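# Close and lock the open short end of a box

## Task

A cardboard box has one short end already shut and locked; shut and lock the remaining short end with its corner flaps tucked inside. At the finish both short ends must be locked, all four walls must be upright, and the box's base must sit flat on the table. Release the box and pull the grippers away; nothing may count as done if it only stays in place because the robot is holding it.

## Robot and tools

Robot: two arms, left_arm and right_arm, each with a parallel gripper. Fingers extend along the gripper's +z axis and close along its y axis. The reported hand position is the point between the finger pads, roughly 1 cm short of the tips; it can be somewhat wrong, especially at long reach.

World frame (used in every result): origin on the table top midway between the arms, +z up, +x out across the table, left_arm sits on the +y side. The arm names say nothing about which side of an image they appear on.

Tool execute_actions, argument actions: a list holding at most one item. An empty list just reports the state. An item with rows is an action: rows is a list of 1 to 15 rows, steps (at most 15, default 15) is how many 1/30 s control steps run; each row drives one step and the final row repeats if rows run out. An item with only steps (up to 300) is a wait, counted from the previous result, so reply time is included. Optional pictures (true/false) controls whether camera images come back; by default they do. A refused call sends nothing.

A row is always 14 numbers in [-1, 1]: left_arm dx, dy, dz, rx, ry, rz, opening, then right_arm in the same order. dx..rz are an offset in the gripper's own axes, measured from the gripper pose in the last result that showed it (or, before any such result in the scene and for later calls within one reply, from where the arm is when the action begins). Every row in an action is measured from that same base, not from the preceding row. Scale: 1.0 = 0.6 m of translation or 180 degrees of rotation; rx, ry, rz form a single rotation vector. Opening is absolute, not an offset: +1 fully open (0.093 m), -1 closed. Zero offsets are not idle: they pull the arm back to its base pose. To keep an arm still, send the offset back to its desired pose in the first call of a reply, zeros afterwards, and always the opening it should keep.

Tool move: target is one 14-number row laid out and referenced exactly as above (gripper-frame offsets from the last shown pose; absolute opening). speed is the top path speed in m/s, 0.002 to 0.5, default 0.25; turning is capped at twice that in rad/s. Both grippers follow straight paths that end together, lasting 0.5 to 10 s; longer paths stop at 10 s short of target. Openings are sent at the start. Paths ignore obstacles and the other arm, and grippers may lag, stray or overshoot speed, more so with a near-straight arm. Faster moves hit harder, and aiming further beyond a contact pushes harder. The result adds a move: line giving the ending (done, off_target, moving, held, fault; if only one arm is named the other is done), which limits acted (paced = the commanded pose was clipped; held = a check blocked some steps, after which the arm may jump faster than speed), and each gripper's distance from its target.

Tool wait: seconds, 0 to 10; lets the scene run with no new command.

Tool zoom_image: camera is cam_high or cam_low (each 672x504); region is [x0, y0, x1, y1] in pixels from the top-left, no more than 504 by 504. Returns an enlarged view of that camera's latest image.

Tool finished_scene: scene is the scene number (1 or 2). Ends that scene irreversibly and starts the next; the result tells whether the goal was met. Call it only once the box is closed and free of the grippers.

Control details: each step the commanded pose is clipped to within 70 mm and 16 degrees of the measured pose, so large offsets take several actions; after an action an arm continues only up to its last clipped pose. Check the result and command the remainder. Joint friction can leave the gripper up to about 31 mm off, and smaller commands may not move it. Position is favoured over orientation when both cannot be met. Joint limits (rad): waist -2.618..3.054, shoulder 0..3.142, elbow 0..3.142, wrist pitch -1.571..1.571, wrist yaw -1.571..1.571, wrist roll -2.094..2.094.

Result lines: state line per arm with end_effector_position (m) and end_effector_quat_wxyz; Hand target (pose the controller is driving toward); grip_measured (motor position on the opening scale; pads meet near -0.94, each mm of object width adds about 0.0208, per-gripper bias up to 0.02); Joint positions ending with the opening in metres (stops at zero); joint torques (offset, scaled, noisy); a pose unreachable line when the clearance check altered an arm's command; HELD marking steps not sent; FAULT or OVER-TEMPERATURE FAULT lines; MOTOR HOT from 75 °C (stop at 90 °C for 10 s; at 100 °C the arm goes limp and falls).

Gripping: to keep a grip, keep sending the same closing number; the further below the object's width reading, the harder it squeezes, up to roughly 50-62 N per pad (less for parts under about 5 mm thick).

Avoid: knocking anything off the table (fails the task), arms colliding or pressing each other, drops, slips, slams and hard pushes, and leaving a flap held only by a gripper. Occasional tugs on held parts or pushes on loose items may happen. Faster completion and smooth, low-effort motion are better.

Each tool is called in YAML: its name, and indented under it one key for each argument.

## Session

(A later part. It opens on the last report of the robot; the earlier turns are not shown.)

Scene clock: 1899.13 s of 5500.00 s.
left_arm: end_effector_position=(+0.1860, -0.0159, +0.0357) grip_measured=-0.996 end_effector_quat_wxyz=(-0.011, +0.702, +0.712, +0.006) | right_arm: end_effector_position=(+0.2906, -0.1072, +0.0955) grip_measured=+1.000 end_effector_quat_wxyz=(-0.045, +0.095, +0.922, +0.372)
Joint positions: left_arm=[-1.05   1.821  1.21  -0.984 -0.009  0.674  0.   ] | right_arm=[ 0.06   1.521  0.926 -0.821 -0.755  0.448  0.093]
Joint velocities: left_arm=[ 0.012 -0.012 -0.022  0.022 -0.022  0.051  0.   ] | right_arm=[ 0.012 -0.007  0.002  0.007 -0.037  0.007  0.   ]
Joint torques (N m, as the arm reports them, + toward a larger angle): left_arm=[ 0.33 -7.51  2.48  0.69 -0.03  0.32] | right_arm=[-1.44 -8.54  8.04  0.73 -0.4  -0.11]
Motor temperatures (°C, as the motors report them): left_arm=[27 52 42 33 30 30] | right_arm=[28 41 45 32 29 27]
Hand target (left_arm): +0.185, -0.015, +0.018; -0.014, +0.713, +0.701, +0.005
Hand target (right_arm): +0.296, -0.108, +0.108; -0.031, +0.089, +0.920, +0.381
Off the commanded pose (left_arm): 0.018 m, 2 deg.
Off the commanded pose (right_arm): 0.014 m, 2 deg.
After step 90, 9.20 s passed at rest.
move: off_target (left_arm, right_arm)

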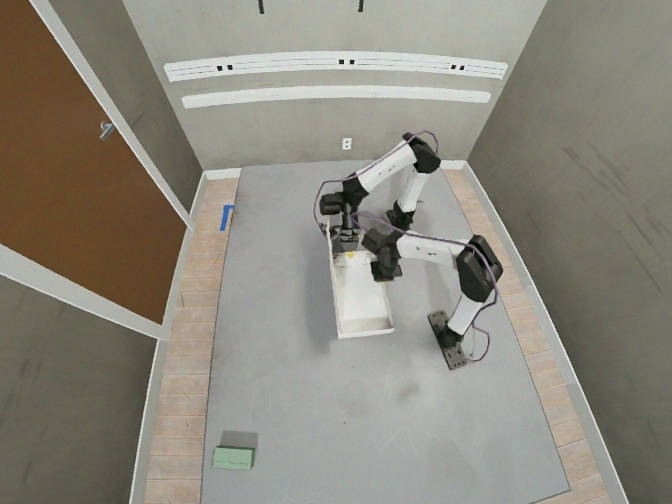

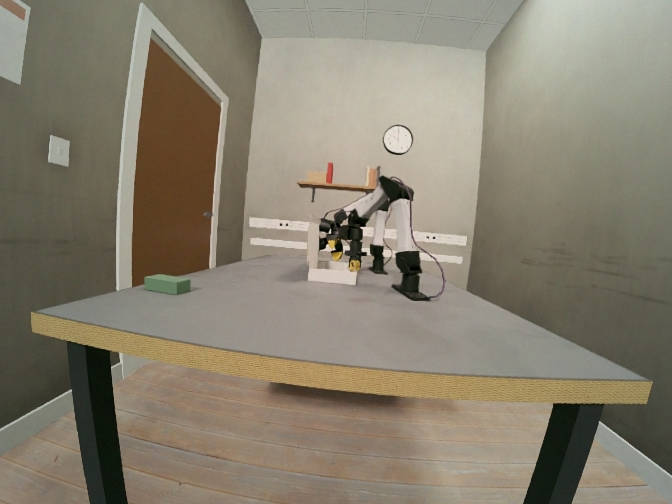

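move:
  target: [0,0,0.015,0,0,0.01,-1, 0,-0.04,-0.045,0.19,-0.015,-0.03,1]
  speed: 0.1

move:
  target: [0,0,0,0,0,0,-1, 0,-0.012,0.075,0,0,0,1]
  speed: 0.06

move:
  target: [0,0,0,0,0,0,-1, 0,-0.15,-0.03,0,0,0,1]
  speed: 0.06

zoom_image:
  camera: "cam_high"
  region: [300, 200, 420, 290]

Scene clock: 1921.30 s of 5500.00 s.
left_arm: end_effector_position=(+0.1860, -0.0158, +0.0360) grip_measured=-0.996 end_effector_quat_wxyz=(-0.011, +0.702, +0.712, +0.006) | right_arm: end_effector_position=(+0.2855, -0.1464, +0.0973) grip_measured=+1.000 end_effector_quat_wxyz=(-0.025, +0.047, +0.994, +0.092)
Joint positions: left_arm=[-1.05   1.82   1.21  -0.985 -0.009  0.673  0.   ] | right_arm=[ 0.233  1.556  1.153 -1.142 -0.189  0.451  0.093]
Joint velocities: left_arm=[ 0.002 -0.012  0.012 -0.037 -0.022  0.022  0.   ] | right_arm=[ 0.002 -0.002  0.002 -0.037  0.066  0.037  0.   ]
Joint torques (N m, as the arm reports them, + toward a larger angle): left_arm=[ 0.36 -8.87  3.9   0.47 -0.1   0.36] | right_arm=[ 1.21 -6.03  8.16  0.48  0.03  0.08]
Motor temperatures (°C, as the motors report them): left_arm=[27 51 41 33 30 30] | right_arm=[27 41 46 32 28 27]
Hand target (left_arm): +0.186, -0.016, +0.027; -0.012, +0.713, +0.701, +0.006
Hand target (right_arm): +0.287, -0.144, +0.099; -0.027, +0.045, +0.995, +0.085
Off the commanded pose (left_arm): 0.009 m, 2 deg.
Off the commanded pose (right_arm): 0.004 m, 1 deg.
After step 90, 15.73 s passed at rest.
move: done

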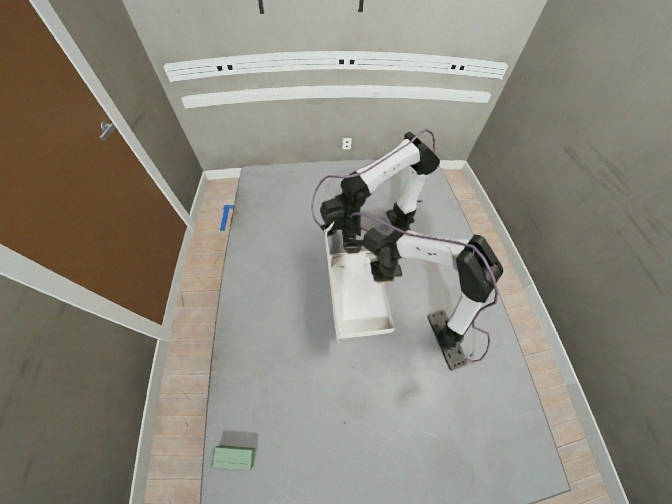

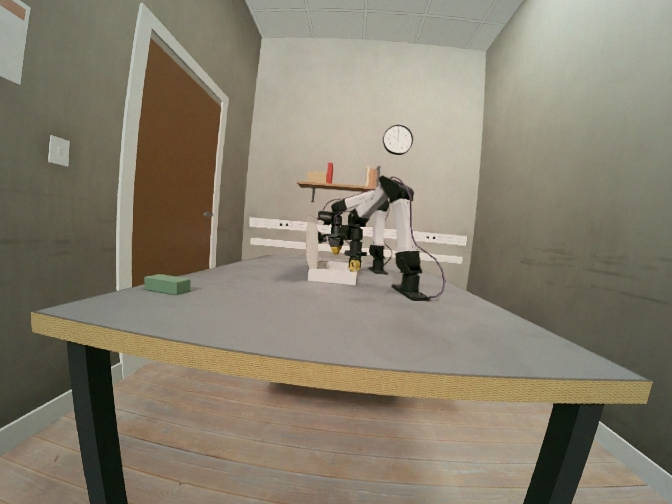

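Scene clock: 1922.43 s of 5500.00 s.
left_arm: end_effector_position=(+0.1861, -0.0156, +0.0360) grip_measured=-0.996 end_effector_quat_wxyz=(-0.011, +0.700, +0.714, +0.006) | right_arm: end_effector_position=(+0.2894, -0.1451, +0.0650) grip_measured=+1.000 end_effector_quat_wxyz=(-0.008, +0.048, +0.994, +0.099)
Joint positions: left_arm=[-1.05   1.82   1.21  -0.985 -0.01   0.668  0.   ] | right_arm=[ 0.233  1.567  1.031 -0.972 -0.188  0.457  0.093]
Joint velocities: left_arm=[-0.007  0.007  0.007 -0.007  0.037  0.022  0.   ] | right_arm=[0.007 0.002 0.002 0.081 0.037 0.081 0.   ]
Joint torques (N m, as the arm reports them, + toward a larger angle): left_arm=[  0.15 -10.2    5.46   0.15  -0.05   0.11] | right_arm=[ 0.48 -5.23  4.28  0.83 -0.05 -0.02]
Motor temperatures (°C, as the motors report them): left_arm=[27 51 41 32 30 30] | right_arm=[27 41 46 32 28 27]
Hand target (left_arm): +0.186, -0.016, +0.036; -0.011, +0.702, +0.712, +0.006
Hand target (right_arm): +0.283, -0.145, +0.052; -0.025, +0.047, +0.994, +0.092
Off the commanded pose (left_arm): 0.000 m, 0 deg.
Off the commanded pose (right_arm): 0.015 m, 2 deg.
move: off_target (right_arm)

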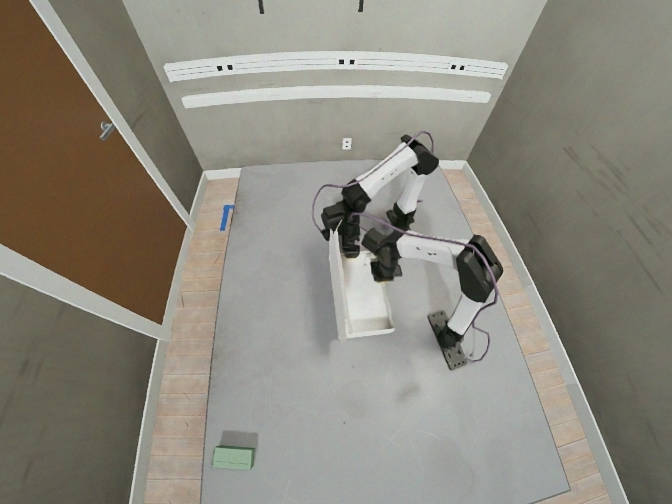

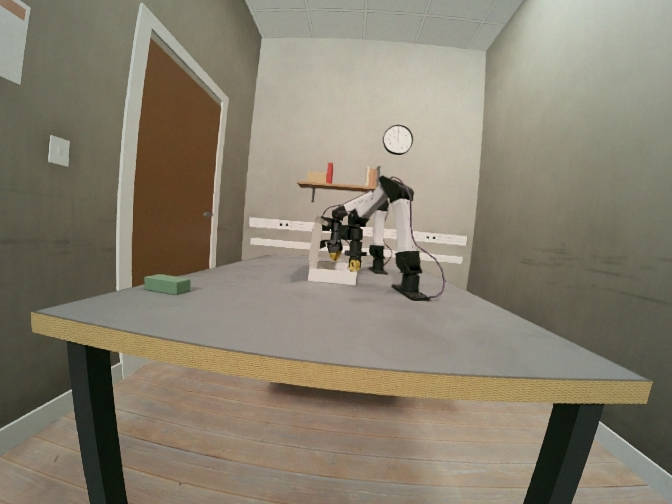

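Scene clock: 1924.37 s of 5500.00 s.
left_arm: end_effector_position=(+0.1861, -0.0156, +0.0360) grip_measured=-0.996 end_effector_quat_wxyz=(-0.011, +0.700, +0.714, +0.006) | right_arm: end_effector_position=(+0.2895, -0.2337, +0.0638) grip_measured=+1.000 end_effector_quat_wxyz=(-0.003, +0.049, +0.994, +0.094)
Joint positions: left_arm=[-1.05   1.82   1.21  -0.985 -0.01   0.668  0.   ] | right_arm=[-0.102  1.515  0.978 -1.027 -0.189  0.117  0.093]
Joint velocities: left_arm=[-0.027  0.002 -0.017 -0.022 -0.022 -0.007  0.   ] | right_arm=[ 0.007 -0.017 -0.002  0.037 -0.037  0.037  0.   ]
Joint torques (N m, as the arm reports them, + toward a larger angle): left_arm=[  0.09 -10.15   5.49   0.17  -0.05   0.02] | right_arm=[-1.32 -8.32  5.02  0.38 -0.1  -0.11]
Motor temperatures (°C, as the motors report them): left_arm=[27 52 42 32 30 30] | right_arm=[27 41 46 32 28 27]
Hand target (left_arm): +0.186, -0.016, +0.036; -0.011, +0.700, +0.714, +0.006
Hand target (right_arm): +0.282, -0.236, +0.065; -0.008, +0.048, +0.994, +0.097
Off the commanded pose (left_arm): 0.000 m, 0 deg.
Off the commanded pose (right_arm): 0.009 m, 1 deg.
move: done

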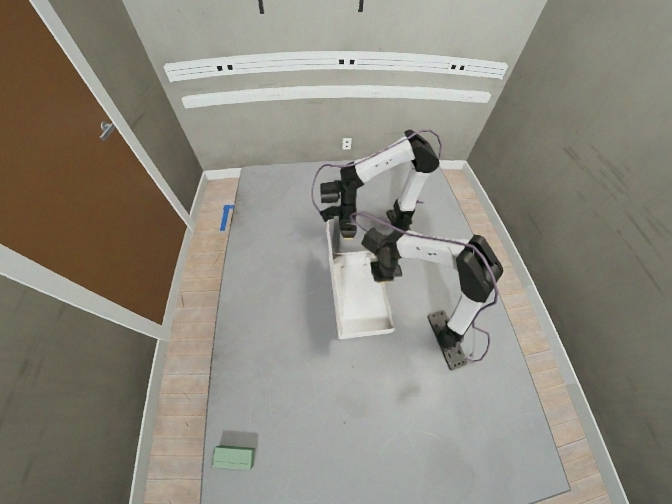

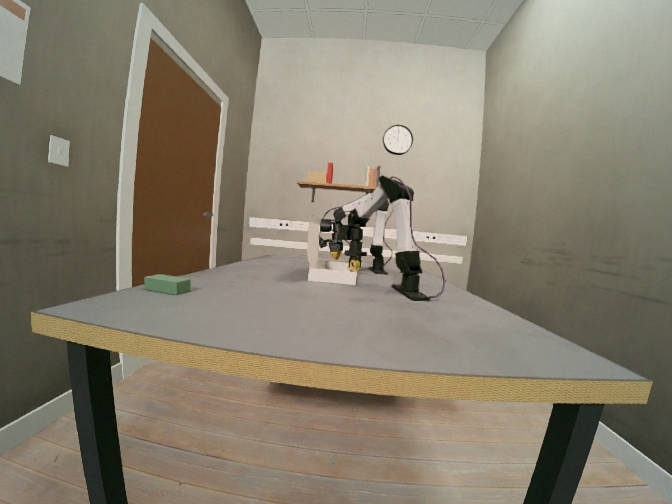

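Region (300, 200, 420, 290) of cam_high's 672x504 image, scaled by 4.200, with more detail than that image has; it fills the top 378 rows of this view, and the rest is white.

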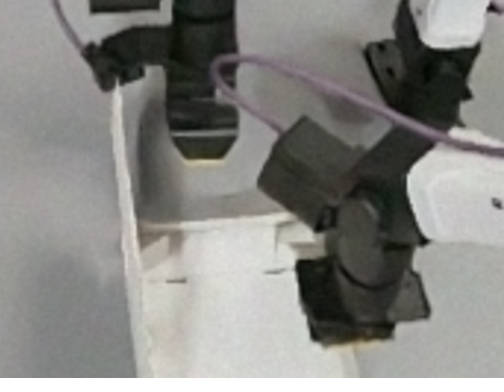

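move:
  target: [0,0,0,0,0,0.025,-1, 0.04,0.02,-0.08,0.03,0,0,-1]

move:
  target: [0,0,0,0,0,0,-1, 0,0.245,0.02,0,0,0,-1]
  speed: 0.15

move:
  target: [0,0,0,0,0,0,-1, 0,-0.01,0.115,0,0,0,-1]
  speed: 0.08

Scene clock: 1938.10 s of 5500.00 s.
left_arm: end_effector_position=(+0.1859, -0.0153, +0.0360) grip_measured=-0.996 end_effector_quat_wxyz=(-0.012, +0.720, +0.694, +0.006) | right_arm: end_effector_position=(+0.2659, -0.2307, +0.1064) grip_measured=-0.977 end_effector_quat_wxyz=(-0.011, +0.050, +0.997, +0.052)
Joint positions: left_arm=[-1.05   1.82   1.21  -0.986 -0.01   0.724  0.   ] | right_arm=[-0.025  1.409  1.064 -1.234 -0.105  0.195  0.   ]
Joint velocities: left_arm=[-0.007 -0.017 -0.007 -0.007 -0.051 -0.022  0.   ] | right_arm=[ 0.017 -0.002  0.012 -0.037  0.007  0.037  0.   ]
Joint torques (N m, as the arm reports them, + toward a larger angle): left_arm=[  0.38 -10.26   5.46   0.16   0.04   0.27] | right_arm=[ 0.97 -6.49  7.82  0.39  0.06  0.09]
Motor temperatures (°C, as the motors report them): left_arm=[27 53 42 32 30 30] | right_arm=[27 41 45 32 28 27]
Hand target (left_arm): +0.186, -0.016, +0.036; -0.011, +0.728, +0.686, +0.006
Hand target (right_arm): +0.267, -0.229, +0.113; -0.005, +0.048, +0.998, +0.048
Off the commanded pose (left_arm): 0.000 m, 1 deg.
Off the commanded pose (right_arm): 0.007 m, 1 deg.
After step 90, 9.70 s passed at rest.
move: done

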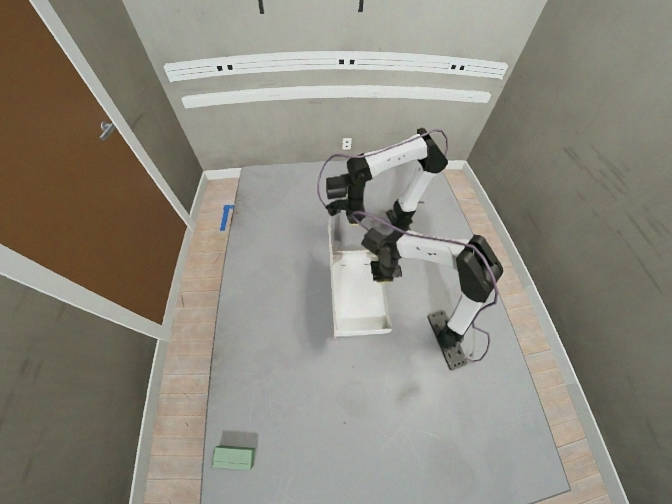

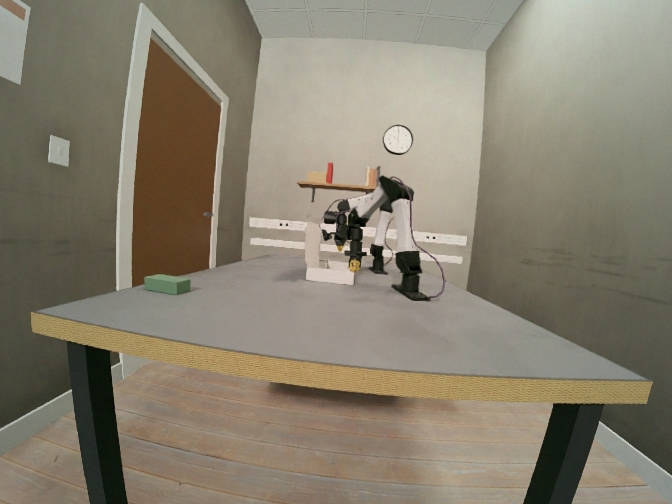

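Scene clock: 1939.60 s of 5500.00 s.
left_arm: end_effector_position=(+0.1786, -0.0009, +0.0391) grip_measured=-0.996 end_effector_quat_wxyz=(-0.042, +0.715, +0.698, +0.007) | right_arm: end_effector_position=(+0.2869, -0.1273, +0.1065) grip_measured=-0.977 end_effector_quat_wxyz=(+0.008, +0.068, +0.998, -0.010)
Joint positions: left_arm=[-1.037  1.812  1.21  -1.054 -0.008  0.723  0.   ] | right_arm=[ 0.422  1.618  1.266 -1.217  0.025  0.678  0.   ]
Joint velocities: left_arm=[-0.012  0.007 -0.022 -0.022 -0.037 -0.007  0.   ] | right_arm=[ 0.002 -0.022 -0.012 -0.037  0.007  0.081  0.   ]
Joint torques (N m, as the arm reports them, + toward a larger angle): left_arm=[-0.86 -9.45  5.48  0.55 -0.05  0.05] | right_arm=[ 5.25 -7.13  8.74  0.72 -0.96  0.18]
Motor temperatures (°C, as the motors report them): left_arm=[27 53 42 32 30 30] | right_arm=[27 41 45 32 28 27]
Hand target (left_arm): +0.185, -0.015, +0.037; -0.012, +0.720, +0.694, +0.006
Hand target (right_arm): +0.277, -0.088, +0.112; -0.013, +0.048, +0.997, +0.051
Off the commanded pose (left_arm): 0.016 m, 4 deg.
Off the commanded pose (right_arm): 0.044 m, 8 deg.
move: off_target (left_arm, right_arm)

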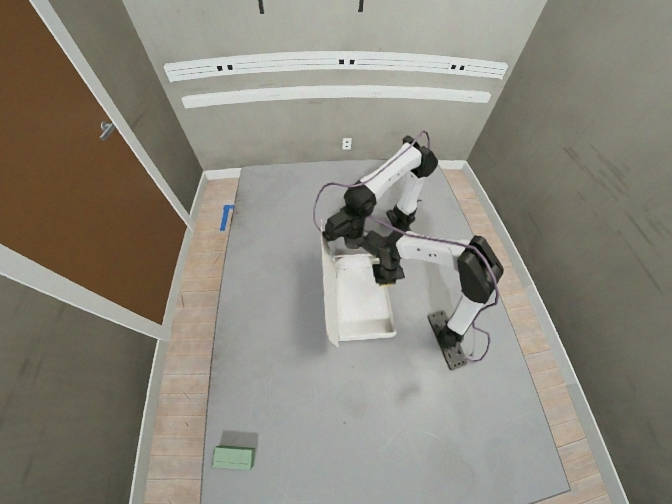

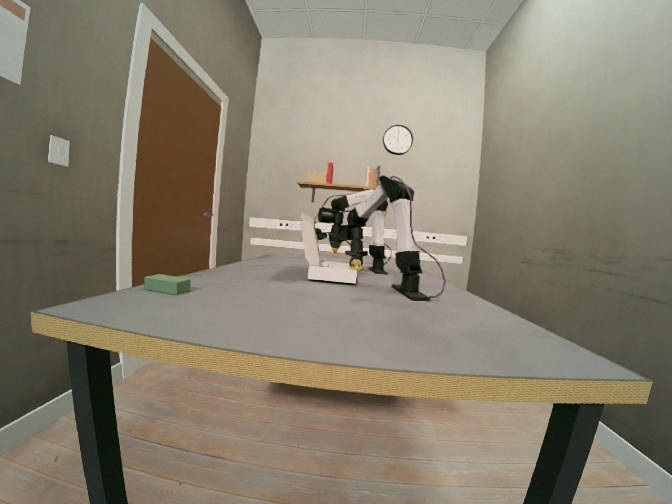

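Scene clock: 1940.73 s of 5500.00 s.
left_arm: end_effector_position=(+0.1785, -0.0002, +0.0391) grip_measured=-0.996 end_effector_quat_wxyz=(-0.043, +0.714, +0.698, +0.008) | right_arm: end_effector_position=(+0.2795, -0.1361, +0.0474) grip_measured=-0.977 end_effector_quat_wxyz=(-0.000, +0.066, +0.998, -0.019)
Joint positions: left_arm=[-1.036  1.812  1.21  -1.056 -0.009  0.723  0.   ] | right_arm=[ 0.412  1.652  1.06  -1.001  0.032  0.665  0.   ]
Joint velocities: left_arm=[ 0.007 -0.012 -0.002  0.066  0.022  0.007  0.   ] | right_arm=[-0.012 -0.007  0.002  0.022 -0.007 -0.022  0.   ]
Joint torques (N m, as the arm reports them, + toward a larger angle): left_arm=[ -0.14 -10.03   5.33   0.05   0.03   0.03] | right_arm=[-1.37 -6.57  4.51  1.06  0.04 -0.05]
Motor temperatures (°C, as the motors report them): left_arm=[27 53 43 32 30 30] | right_arm=[27 41 45 32 28 27]
Hand target (left_arm): +0.179, -0.001, +0.039; -0.042, +0.715, +0.698, +0.007
Hand target (right_arm): +0.286, -0.135, +0.038; +0.007, +0.068, +0.998, -0.011
Off the commanded pose (left_arm): 0.001 m, 0 deg.
Off the commanded pose (right_arm): 0.012 m, 1 deg.
move: off_target (right_arm)

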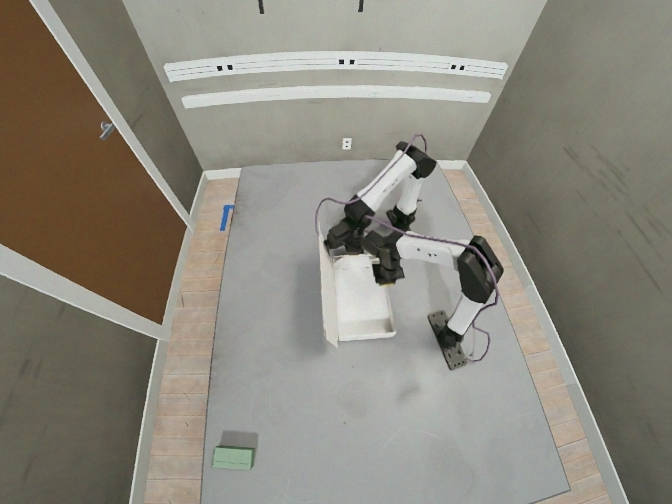

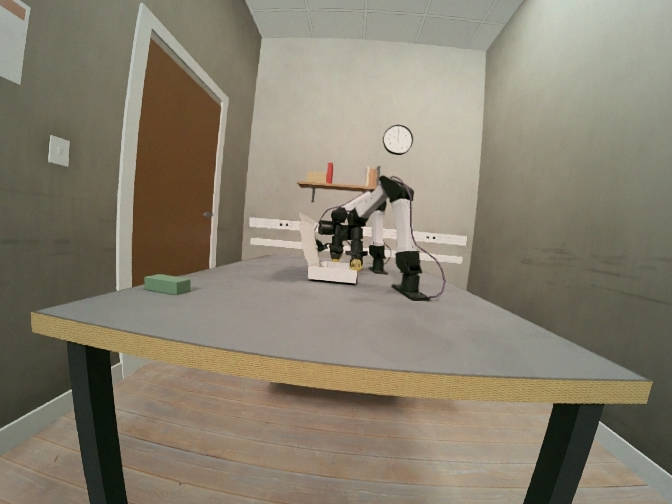

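move:
  target: [0,0,-0.08,0,0,0,0, 0,-0.08,-0.12,0,0,0,-1]
  speed: 0.12

move:
  target: [0.14,0,0,0.02,0,0,0, 0,0,0,0,0,0,-1]

zoom_image:
  camera: "cam_high"
  region: [290, 200, 440, 350]

Scene clock: 1953.60 s of 5500.00 s.
left_arm: end_effector_position=(+0.1799, -0.0018, +0.0791) grip_measured=-0.002 end_effector_quat_wxyz=(-0.051, +0.714, +0.698, +0.008) | right_arm: end_effector_position=(+0.2717, -0.1778, +0.1119) grip_measured=-0.977 end_effector_quat_wxyz=(-0.009, +0.065, +0.998, -0.022)
Joint positions: left_arm=[-1.036  1.792  1.349 -1.231 -0.009  0.723  0.045] | right_arm=[ 0.283  1.514  1.183 -1.276  0.032  0.534  0.   ]
Joint velocities: left_arm=[ 0.002  0.007  0.007  0.022  0.081  0.022 -0.   ] | right_arm=[ 0.007 -0.017 -0.007 -0.081  0.037 -0.007  0.   ]
Joint torques (N m, as the arm reports them, + toward a larger angle): left_arm=[  0.24 -11.54   6.8   -0.07  -0.03   0.03] | right_arm=[-1.38 -7.96  7.86  0.28  0.07 -0.08]
Motor temperatures (°C, as the motors report them): left_arm=[27 54 43 31 30 30] | right_arm=[27 40 45 32 28 27]
Hand target (left_arm): +0.181, -0.003, +0.087; -0.043, +0.714, +0.698, +0.008
Hand target (right_arm): +0.274, -0.181, +0.120; -0.000, +0.066, +0.998, -0.020
Off the commanded pose (left_arm): 0.008 m, 1 deg.
Off the commanded pose (right_arm): 0.010 m, 1 deg.
After step 90, 8.57 s passed at rest.
move: done

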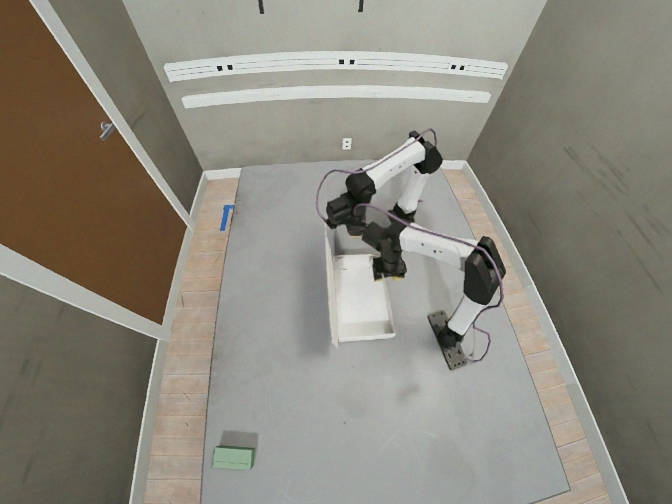

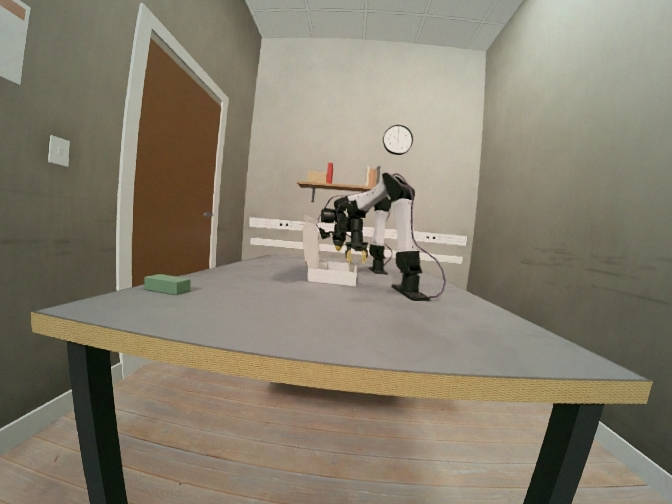

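Scene clock: 1954.60 s of 5500.00 s.
left_arm: end_effector_position=(+0.1885, +0.0769, +0.0858) grip_measured=-0.002 end_effector_quat_wxyz=(-0.068, +0.712, +0.699, -0.008) | right_arm: end_effector_position=(+0.2717, -0.1778, +0.1119) grip_measured=-0.977 end_effector_quat_wxyz=(-0.009, +0.065, +0.998, -0.022)
Joint positions: left_arm=[-0.803  1.64   1.197 -1.264 -0.005  0.951  0.045] | right_arm=[ 0.283  1.514  1.183 -1.276  0.032  0.534  0.   ]
Joint velocities: left_arm=[-0.002  0.002  0.012  0.022 -0.037  0.007 -0.   ] | right_arm=[-0.012 -0.002 -0.002  0.022  0.007 -0.022  0.   ]
Joint torques (N m, as the arm reports them, + toward a larger angle): left_arm=[ 0.76 -9.6   4.24 -0.16  0.01  0.13] | right_arm=[-0.24 -6.9   6.26  0.43  0.09 -0.02]
Motor temperatures (°C, as the motors report them): left_arm=[27 54 43 31 30 30] | right_arm=[27 40 45 32 28 27]
Hand target (left_arm): +0.183, +0.082, +0.086; -0.075, +0.712, +0.698, -0.012
Hand target (right_arm): +0.272, -0.178, +0.112; -0.009, +0.065, +0.998, -0.022
Off the commanded pose (left_arm): 0.008 m, 1 deg.
Off the commanded pose (right_arm): 0.000 m, 0 deg.
move: done

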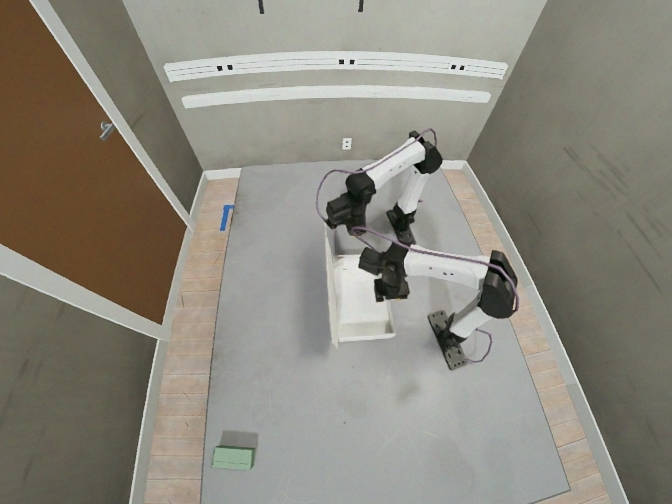

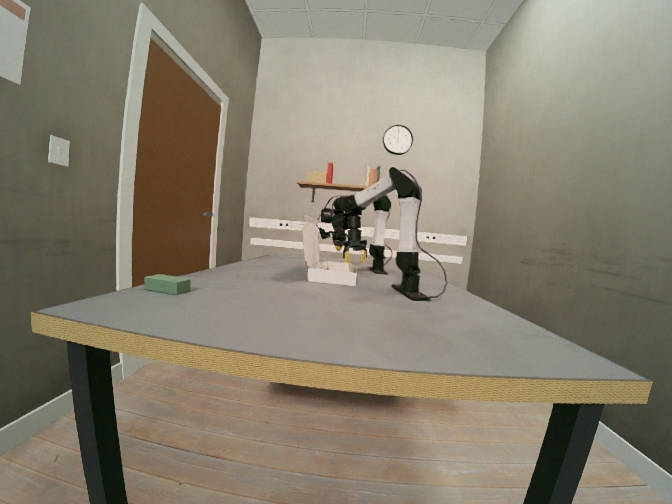

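Region (290, 200, 440, 350) of cam_high's 672x504 image, scaled by 3.360, with more detail than that image has.

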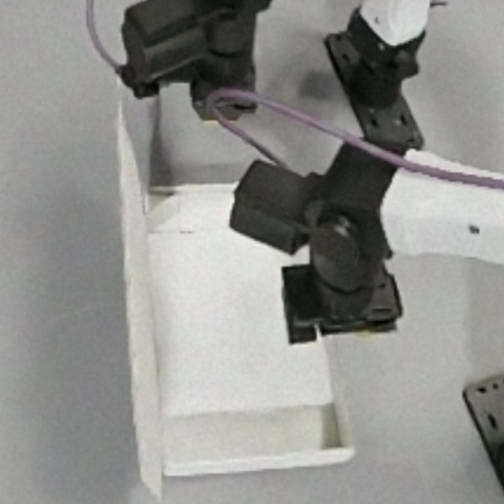

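move:
  target: [-0.05,-0.01,0,-0.034,-0.17,0,0.1, 0,0,0,0,0,0,-1]

move:
  target: [0.04,0,0.085,0,0,0,0.1, 0,0,0,0,0,0,-1]
  speed: 0.1

move:
  target: [0,0,0,0,0,0,-1, 0,0,0,0,0,0,-1]

zoom_image:
  camera: "cam_high"
  region: [290, 200, 440, 350]

Scene clock: 1971.00 s of 5500.00 s.
left_arm: end_effector_position=(+0.1811, +0.0460, +0.0836) grip_measured=+0.098 end_effector_quat_wxyz=(+0.144, +0.688, +0.694, -0.159) | right_arm: end_effector_position=(+0.2717, -0.1778, +0.1119) grip_measured=-0.977 end_effector_quat_wxyz=(-0.009, +0.065, +0.998, -0.022)
Joint positions: left_arm=[-0.671  1.374  0.88  -0.875  0.384  1.018  0.05 ] | right_arm=[ 0.283  1.514  1.183 -1.276  0.032  0.534  0.   ]
Joint velocities: left_arm=[-0.002 -0.002 -0.007 -0.037  0.183 -0.022 -0.001] | right_arm=[-0.012 -0.007  0.012 -0.022  0.066 -0.007  0.   ]
Joint torques (N m, as the arm reports them, + toward a larger angle): left_arm=[ 1.   -7.46  4.84  0.7   0.34  0.04] | right_arm=[-0.24 -6.82  6.32  0.42  0.08  0.01]
Motor temperatures (°C, as the motors report them): left_arm=[27 54 43 31 30 30] | right_arm=[27 39 45 32 28 27]
Hand target (left_arm): +0.182, +0.047, +0.084; +0.154, +0.686, +0.693, -0.160
Hand target (right_arm): +0.272, -0.178, +0.112; -0.009, +0.065, +0.998, -0.022
Off the commanded pose (left_arm): 0.001 m, 1 deg.
Off the commanded pose (right_arm): 0.000 m, 0 deg.
After step 90, 11.70 s passed at rest.
move: done

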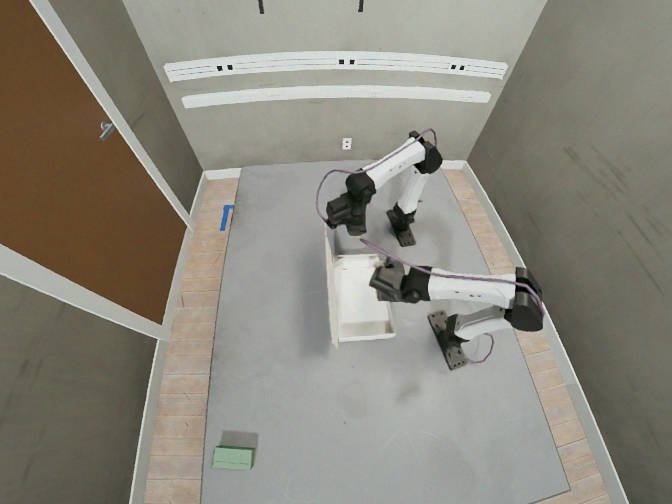

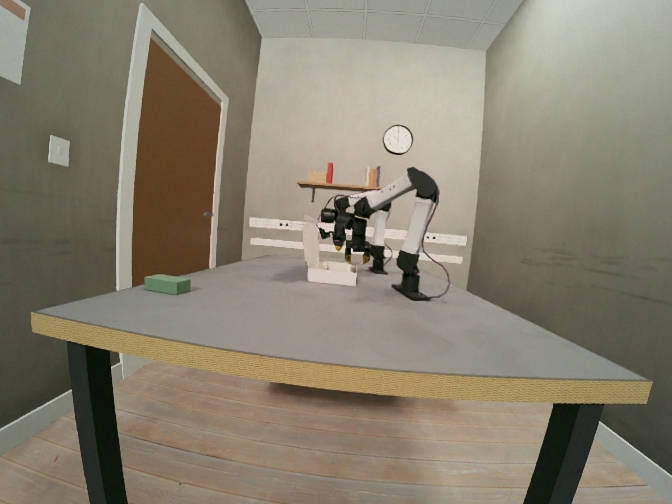

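Scene clock: 1972.17 s of 5500.00 s.
left_arm: end_effector_position=(+0.1826, +0.0451, +0.0340) grip_measured=+0.098 end_effector_quat_wxyz=(+0.151, +0.688, +0.692, -0.157) | right_arm: end_effector_position=(+0.2717, -0.1778, +0.1119) grip_measured=-0.977 end_effector_quat_wxyz=(-0.009, +0.065, +0.998, -0.022)
Joint positions: left_arm=[-0.671  1.448  0.727 -0.634  0.385  1.018  0.05 ] | right_arm=[ 0.283  1.514  1.183 -1.276  0.032  0.534  0.   ]
Joint velocities: left_arm=[-0.002 -0.002 -0.007  0.007 -0.022  0.037 -0.   ] | right_arm=[-0.012  0.002 -0.002 -0.022 -0.066 -0.007  0.   ]
Joint torques (N m, as the arm reports them, + toward a larger angle): left_arm=[-0.01 -4.4   4.72  0.7   0.25  0.02] | right_arm=[-0.32 -6.8   6.33  0.44  0.08  0.01]
Motor temperatures (°C, as the motors report them): left_arm=[27 53 43 31 30 30] | right_arm=[27 39 45 32 28 27]
Hand target (left_arm): +0.180, +0.046, +0.027; +0.144, +0.688, +0.694, -0.159
Hand target (right_arm): +0.272, -0.178, +0.112; -0.009, +0.065, +0.998, -0.022
Off the commanded pose (left_arm): 0.008 m, 1 deg.
Off the commanded pose (right_arm): 0.000 m, 0 deg.
move: done

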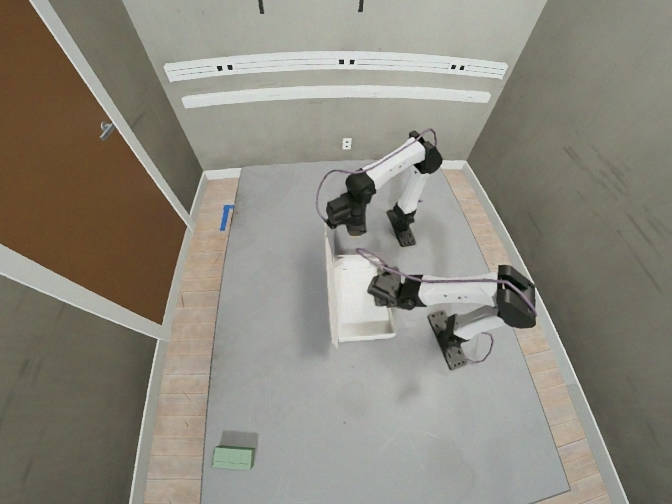

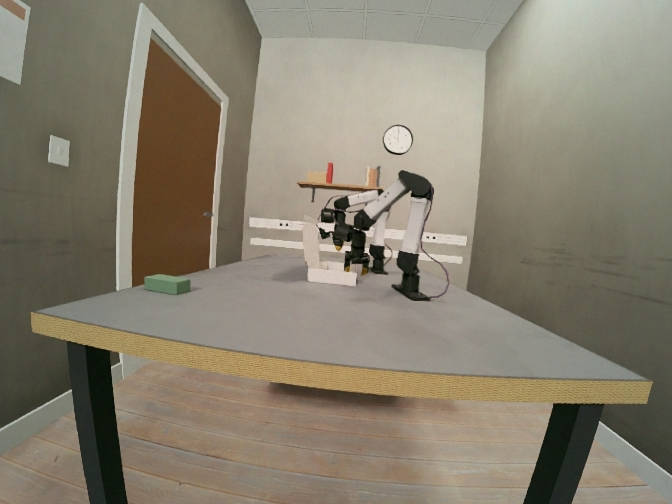

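Scene clock: 1972.67 s of 5500.00 s.
left_arm: end_effector_position=(+0.1827, +0.0452, +0.0340) grip_measured=-0.996 end_effector_quat_wxyz=(+0.151, +0.688, +0.692, -0.157) | right_arm: end_effector_position=(+0.2717, -0.1778, +0.1119) grip_measured=-0.977 end_effector_quat_wxyz=(-0.009, +0.065, +0.998, -0.022)
Joint positions: left_arm=[-0.671  1.448  0.727 -0.634  0.384  1.018  0.   ] | right_arm=[ 0.283  1.514  1.183 -1.276  0.032  0.534  0.   ]
Joint velocities: left_arm=[-0.002 -0.007  0.002 -0.066 -0.007 -0.007  0.   ] | right_arm=[ 0.012  0.007  0.012 -0.007  0.007 -0.051  0.   ]
Joint torques (N m, as the arm reports them, + toward a larger angle): left_arm=[ 0.17 -6.05  5.73  0.58  0.23  0.06] | right_arm=[-0.16 -6.75  6.37  0.44  0.07  0.  ]
Motor temperatures (°C, as the motors report them): left_arm=[27 53 43 31 30 30] | right_arm=[27 39 45 32 28 27]
Hand target (left_arm): +0.183, +0.045, +0.034; +0.151, +0.688, +0.692, -0.157
Hand target (right_arm): +0.272, -0.178, +0.112; -0.009, +0.065, +0.998, -0.022
Off the commanded pose (left_arm): 0.000 m, 0 deg.
Off the commanded pose (right_arm): 0.000 m, 0 deg.
move: done

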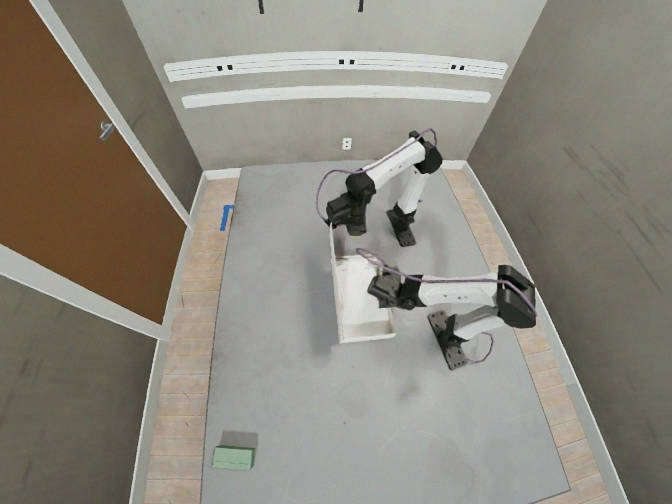

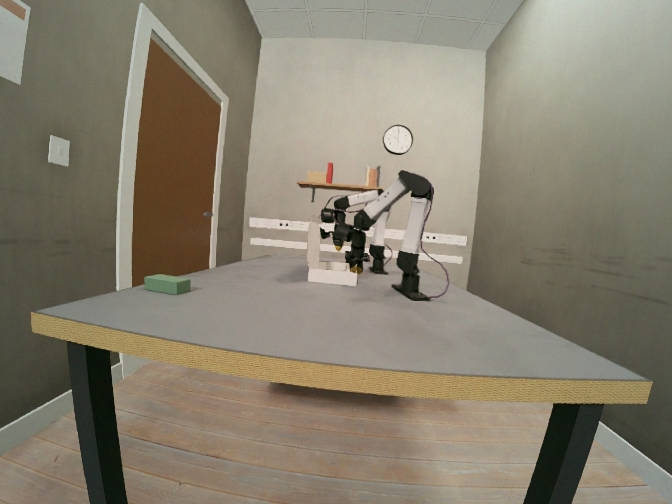

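Region (290, 200, 440, 350) of cam_high's 672x504 image, scaled by 3.360, with more detail than that image has.

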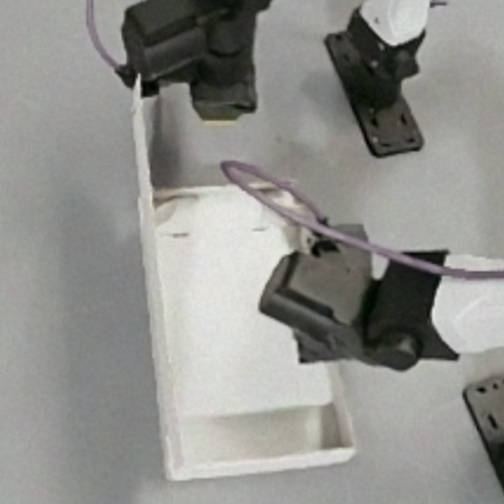

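move:
  target: [-0.065,0.035,0.025,0.013,0,0.027,-1, 0,-0.03,-0.03,-0.1,0,-0.02,-1]
  speed: 0.08

move:
  target: [0,0,0,0,0,0,-1, -0.02,0.16,0.06,0,0,0,-1]
  speed: 0.1

zoom_image:
  camera: "cam_high"
  region: [290, 200, 440, 350]

Scene clock: 1984.83 s of 5500.00 s.
left_arm: end_effector_position=(+0.2036, +0.0082, +0.0366) grip_measured=-0.996 end_effector_quat_wxyz=(+0.146, +0.713, +0.666, -0.162) | right_arm: end_effector_position=(+0.2707, -0.1929, +0.1299) grip_measured=-0.978 end_effector_quat_wxyz=(-0.010, +0.036, +0.991, +0.126)
Joint positions: left_arm=[-0.745  1.602  0.884 -0.634  0.384  1.018  0.   ] | right_arm=[ 0.029  1.414  1.145 -1.274 -0.253  0.225  0.   ]
Joint velocities: left_arm=[-0.007  0.002 -0.017  0.051  0.081 -0.066  0.   ] | right_arm=[-0.007  0.017 -0.007 -0.007  0.007  0.037  0.   ]
Joint torques (N m, as the arm reports them, + toward a larger angle): left_arm=[-0.79 -6.33  6.94  0.59  0.31  0.08] | right_arm=[-1.35 -7.48  5.34  0.73 -0.17 -0.09]
Motor temperatures (°C, as the motors report them): left_arm=[27 51 43 31 30 30] | right_arm=[27 39 45 32 28 27]
Hand target (left_arm): +0.203, +0.003, +0.037; +0.143, +0.720, +0.659, -0.164
Hand target (right_arm): +0.270, -0.194, +0.130; -0.002, +0.035, +0.990, +0.133
Off the commanded pose (left_arm): 0.005 m, 1 deg.
Off the commanded pose (right_arm): 0.002 m, 1 deg.
After step 90, 6.73 s passed at rest.
move: done

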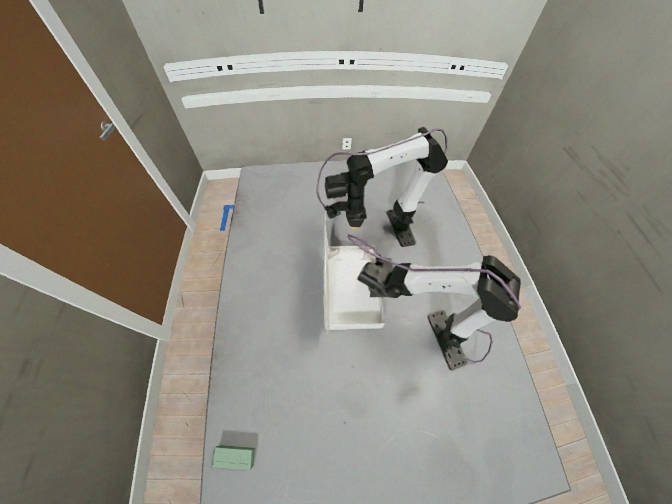

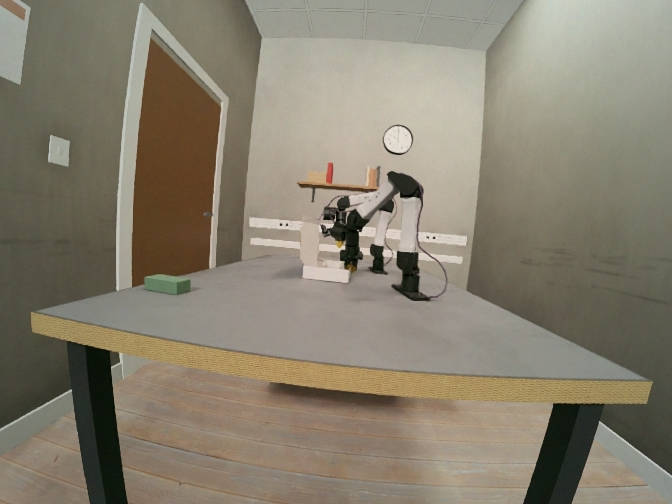

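Scene clock: 1986.33 s of 5500.00 s.
left_arm: end_effector_position=(+0.2036, +0.0082, +0.0366) grip_measured=-0.996 end_effector_quat_wxyz=(+0.146, +0.713, +0.666, -0.162) | right_arm: end_effector_position=(+0.2791, -0.0991, +0.1166) grip_measured=-0.978 end_effector_quat_wxyz=(-0.025, +0.037, +0.991, +0.124)
Joint positions: left_arm=[-0.745  1.602  0.884 -0.634  0.384  1.018  0.   ] | right_arm=[ 0.367  1.566  1.23  -1.152 -0.24   0.571  0.   ]
Joint velocities: left_arm=[ 0.017  0.022 -0.002 -0.037  0.037 -0.066  0.   ] | right_arm=[ 0.007  0.007  0.002  0.037  0.066 -0.095  0.   ]
Joint torques (N m, as the arm reports them, + toward a larger angle): left_arm=[ 0.19 -7.9   5.86  0.6   0.26  0.05] | right_arm=[ 0.81 -6.66  8.34  0.94 -0.02  0.05]
Motor temperatures (°C, as the motors report them): left_arm=[27 51 43 31 30 30] | right_arm=[27 39 45 32 28 27]
Hand target (left_arm): +0.204, +0.008, +0.037; +0.146, +0.713, +0.666, -0.162
Hand target (right_arm): +0.288, -0.093, +0.120; -0.010, +0.036, +0.991, +0.128
Off the commanded pose (left_arm): 0.000 m, 0 deg.
Off the commanded pose (right_arm): 0.013 m, 2 deg.
move: off_target (right_arm)

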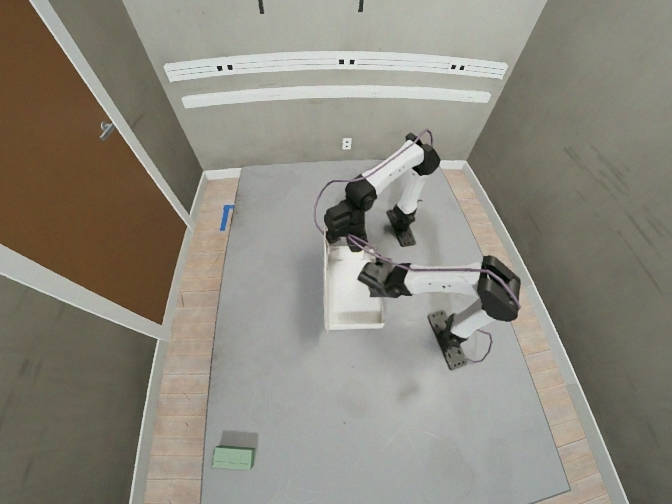

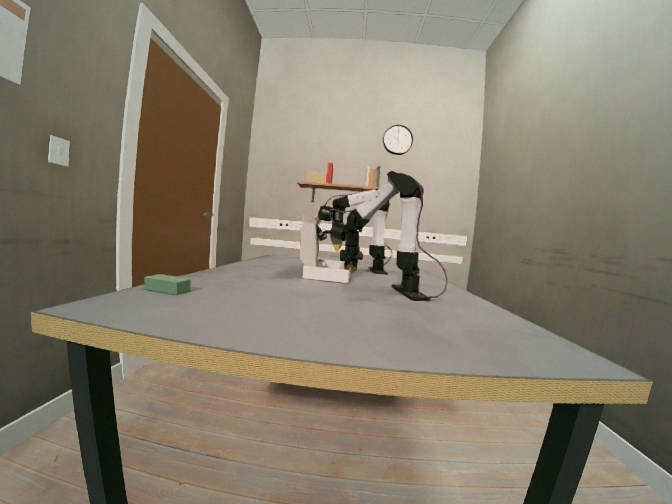

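Region (290, 200, 440, 350) of cam_high's 672x504 image, scaled by 3.360, with more detail than that image has.

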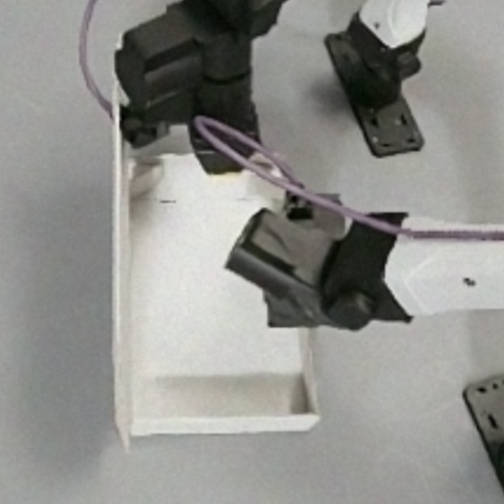

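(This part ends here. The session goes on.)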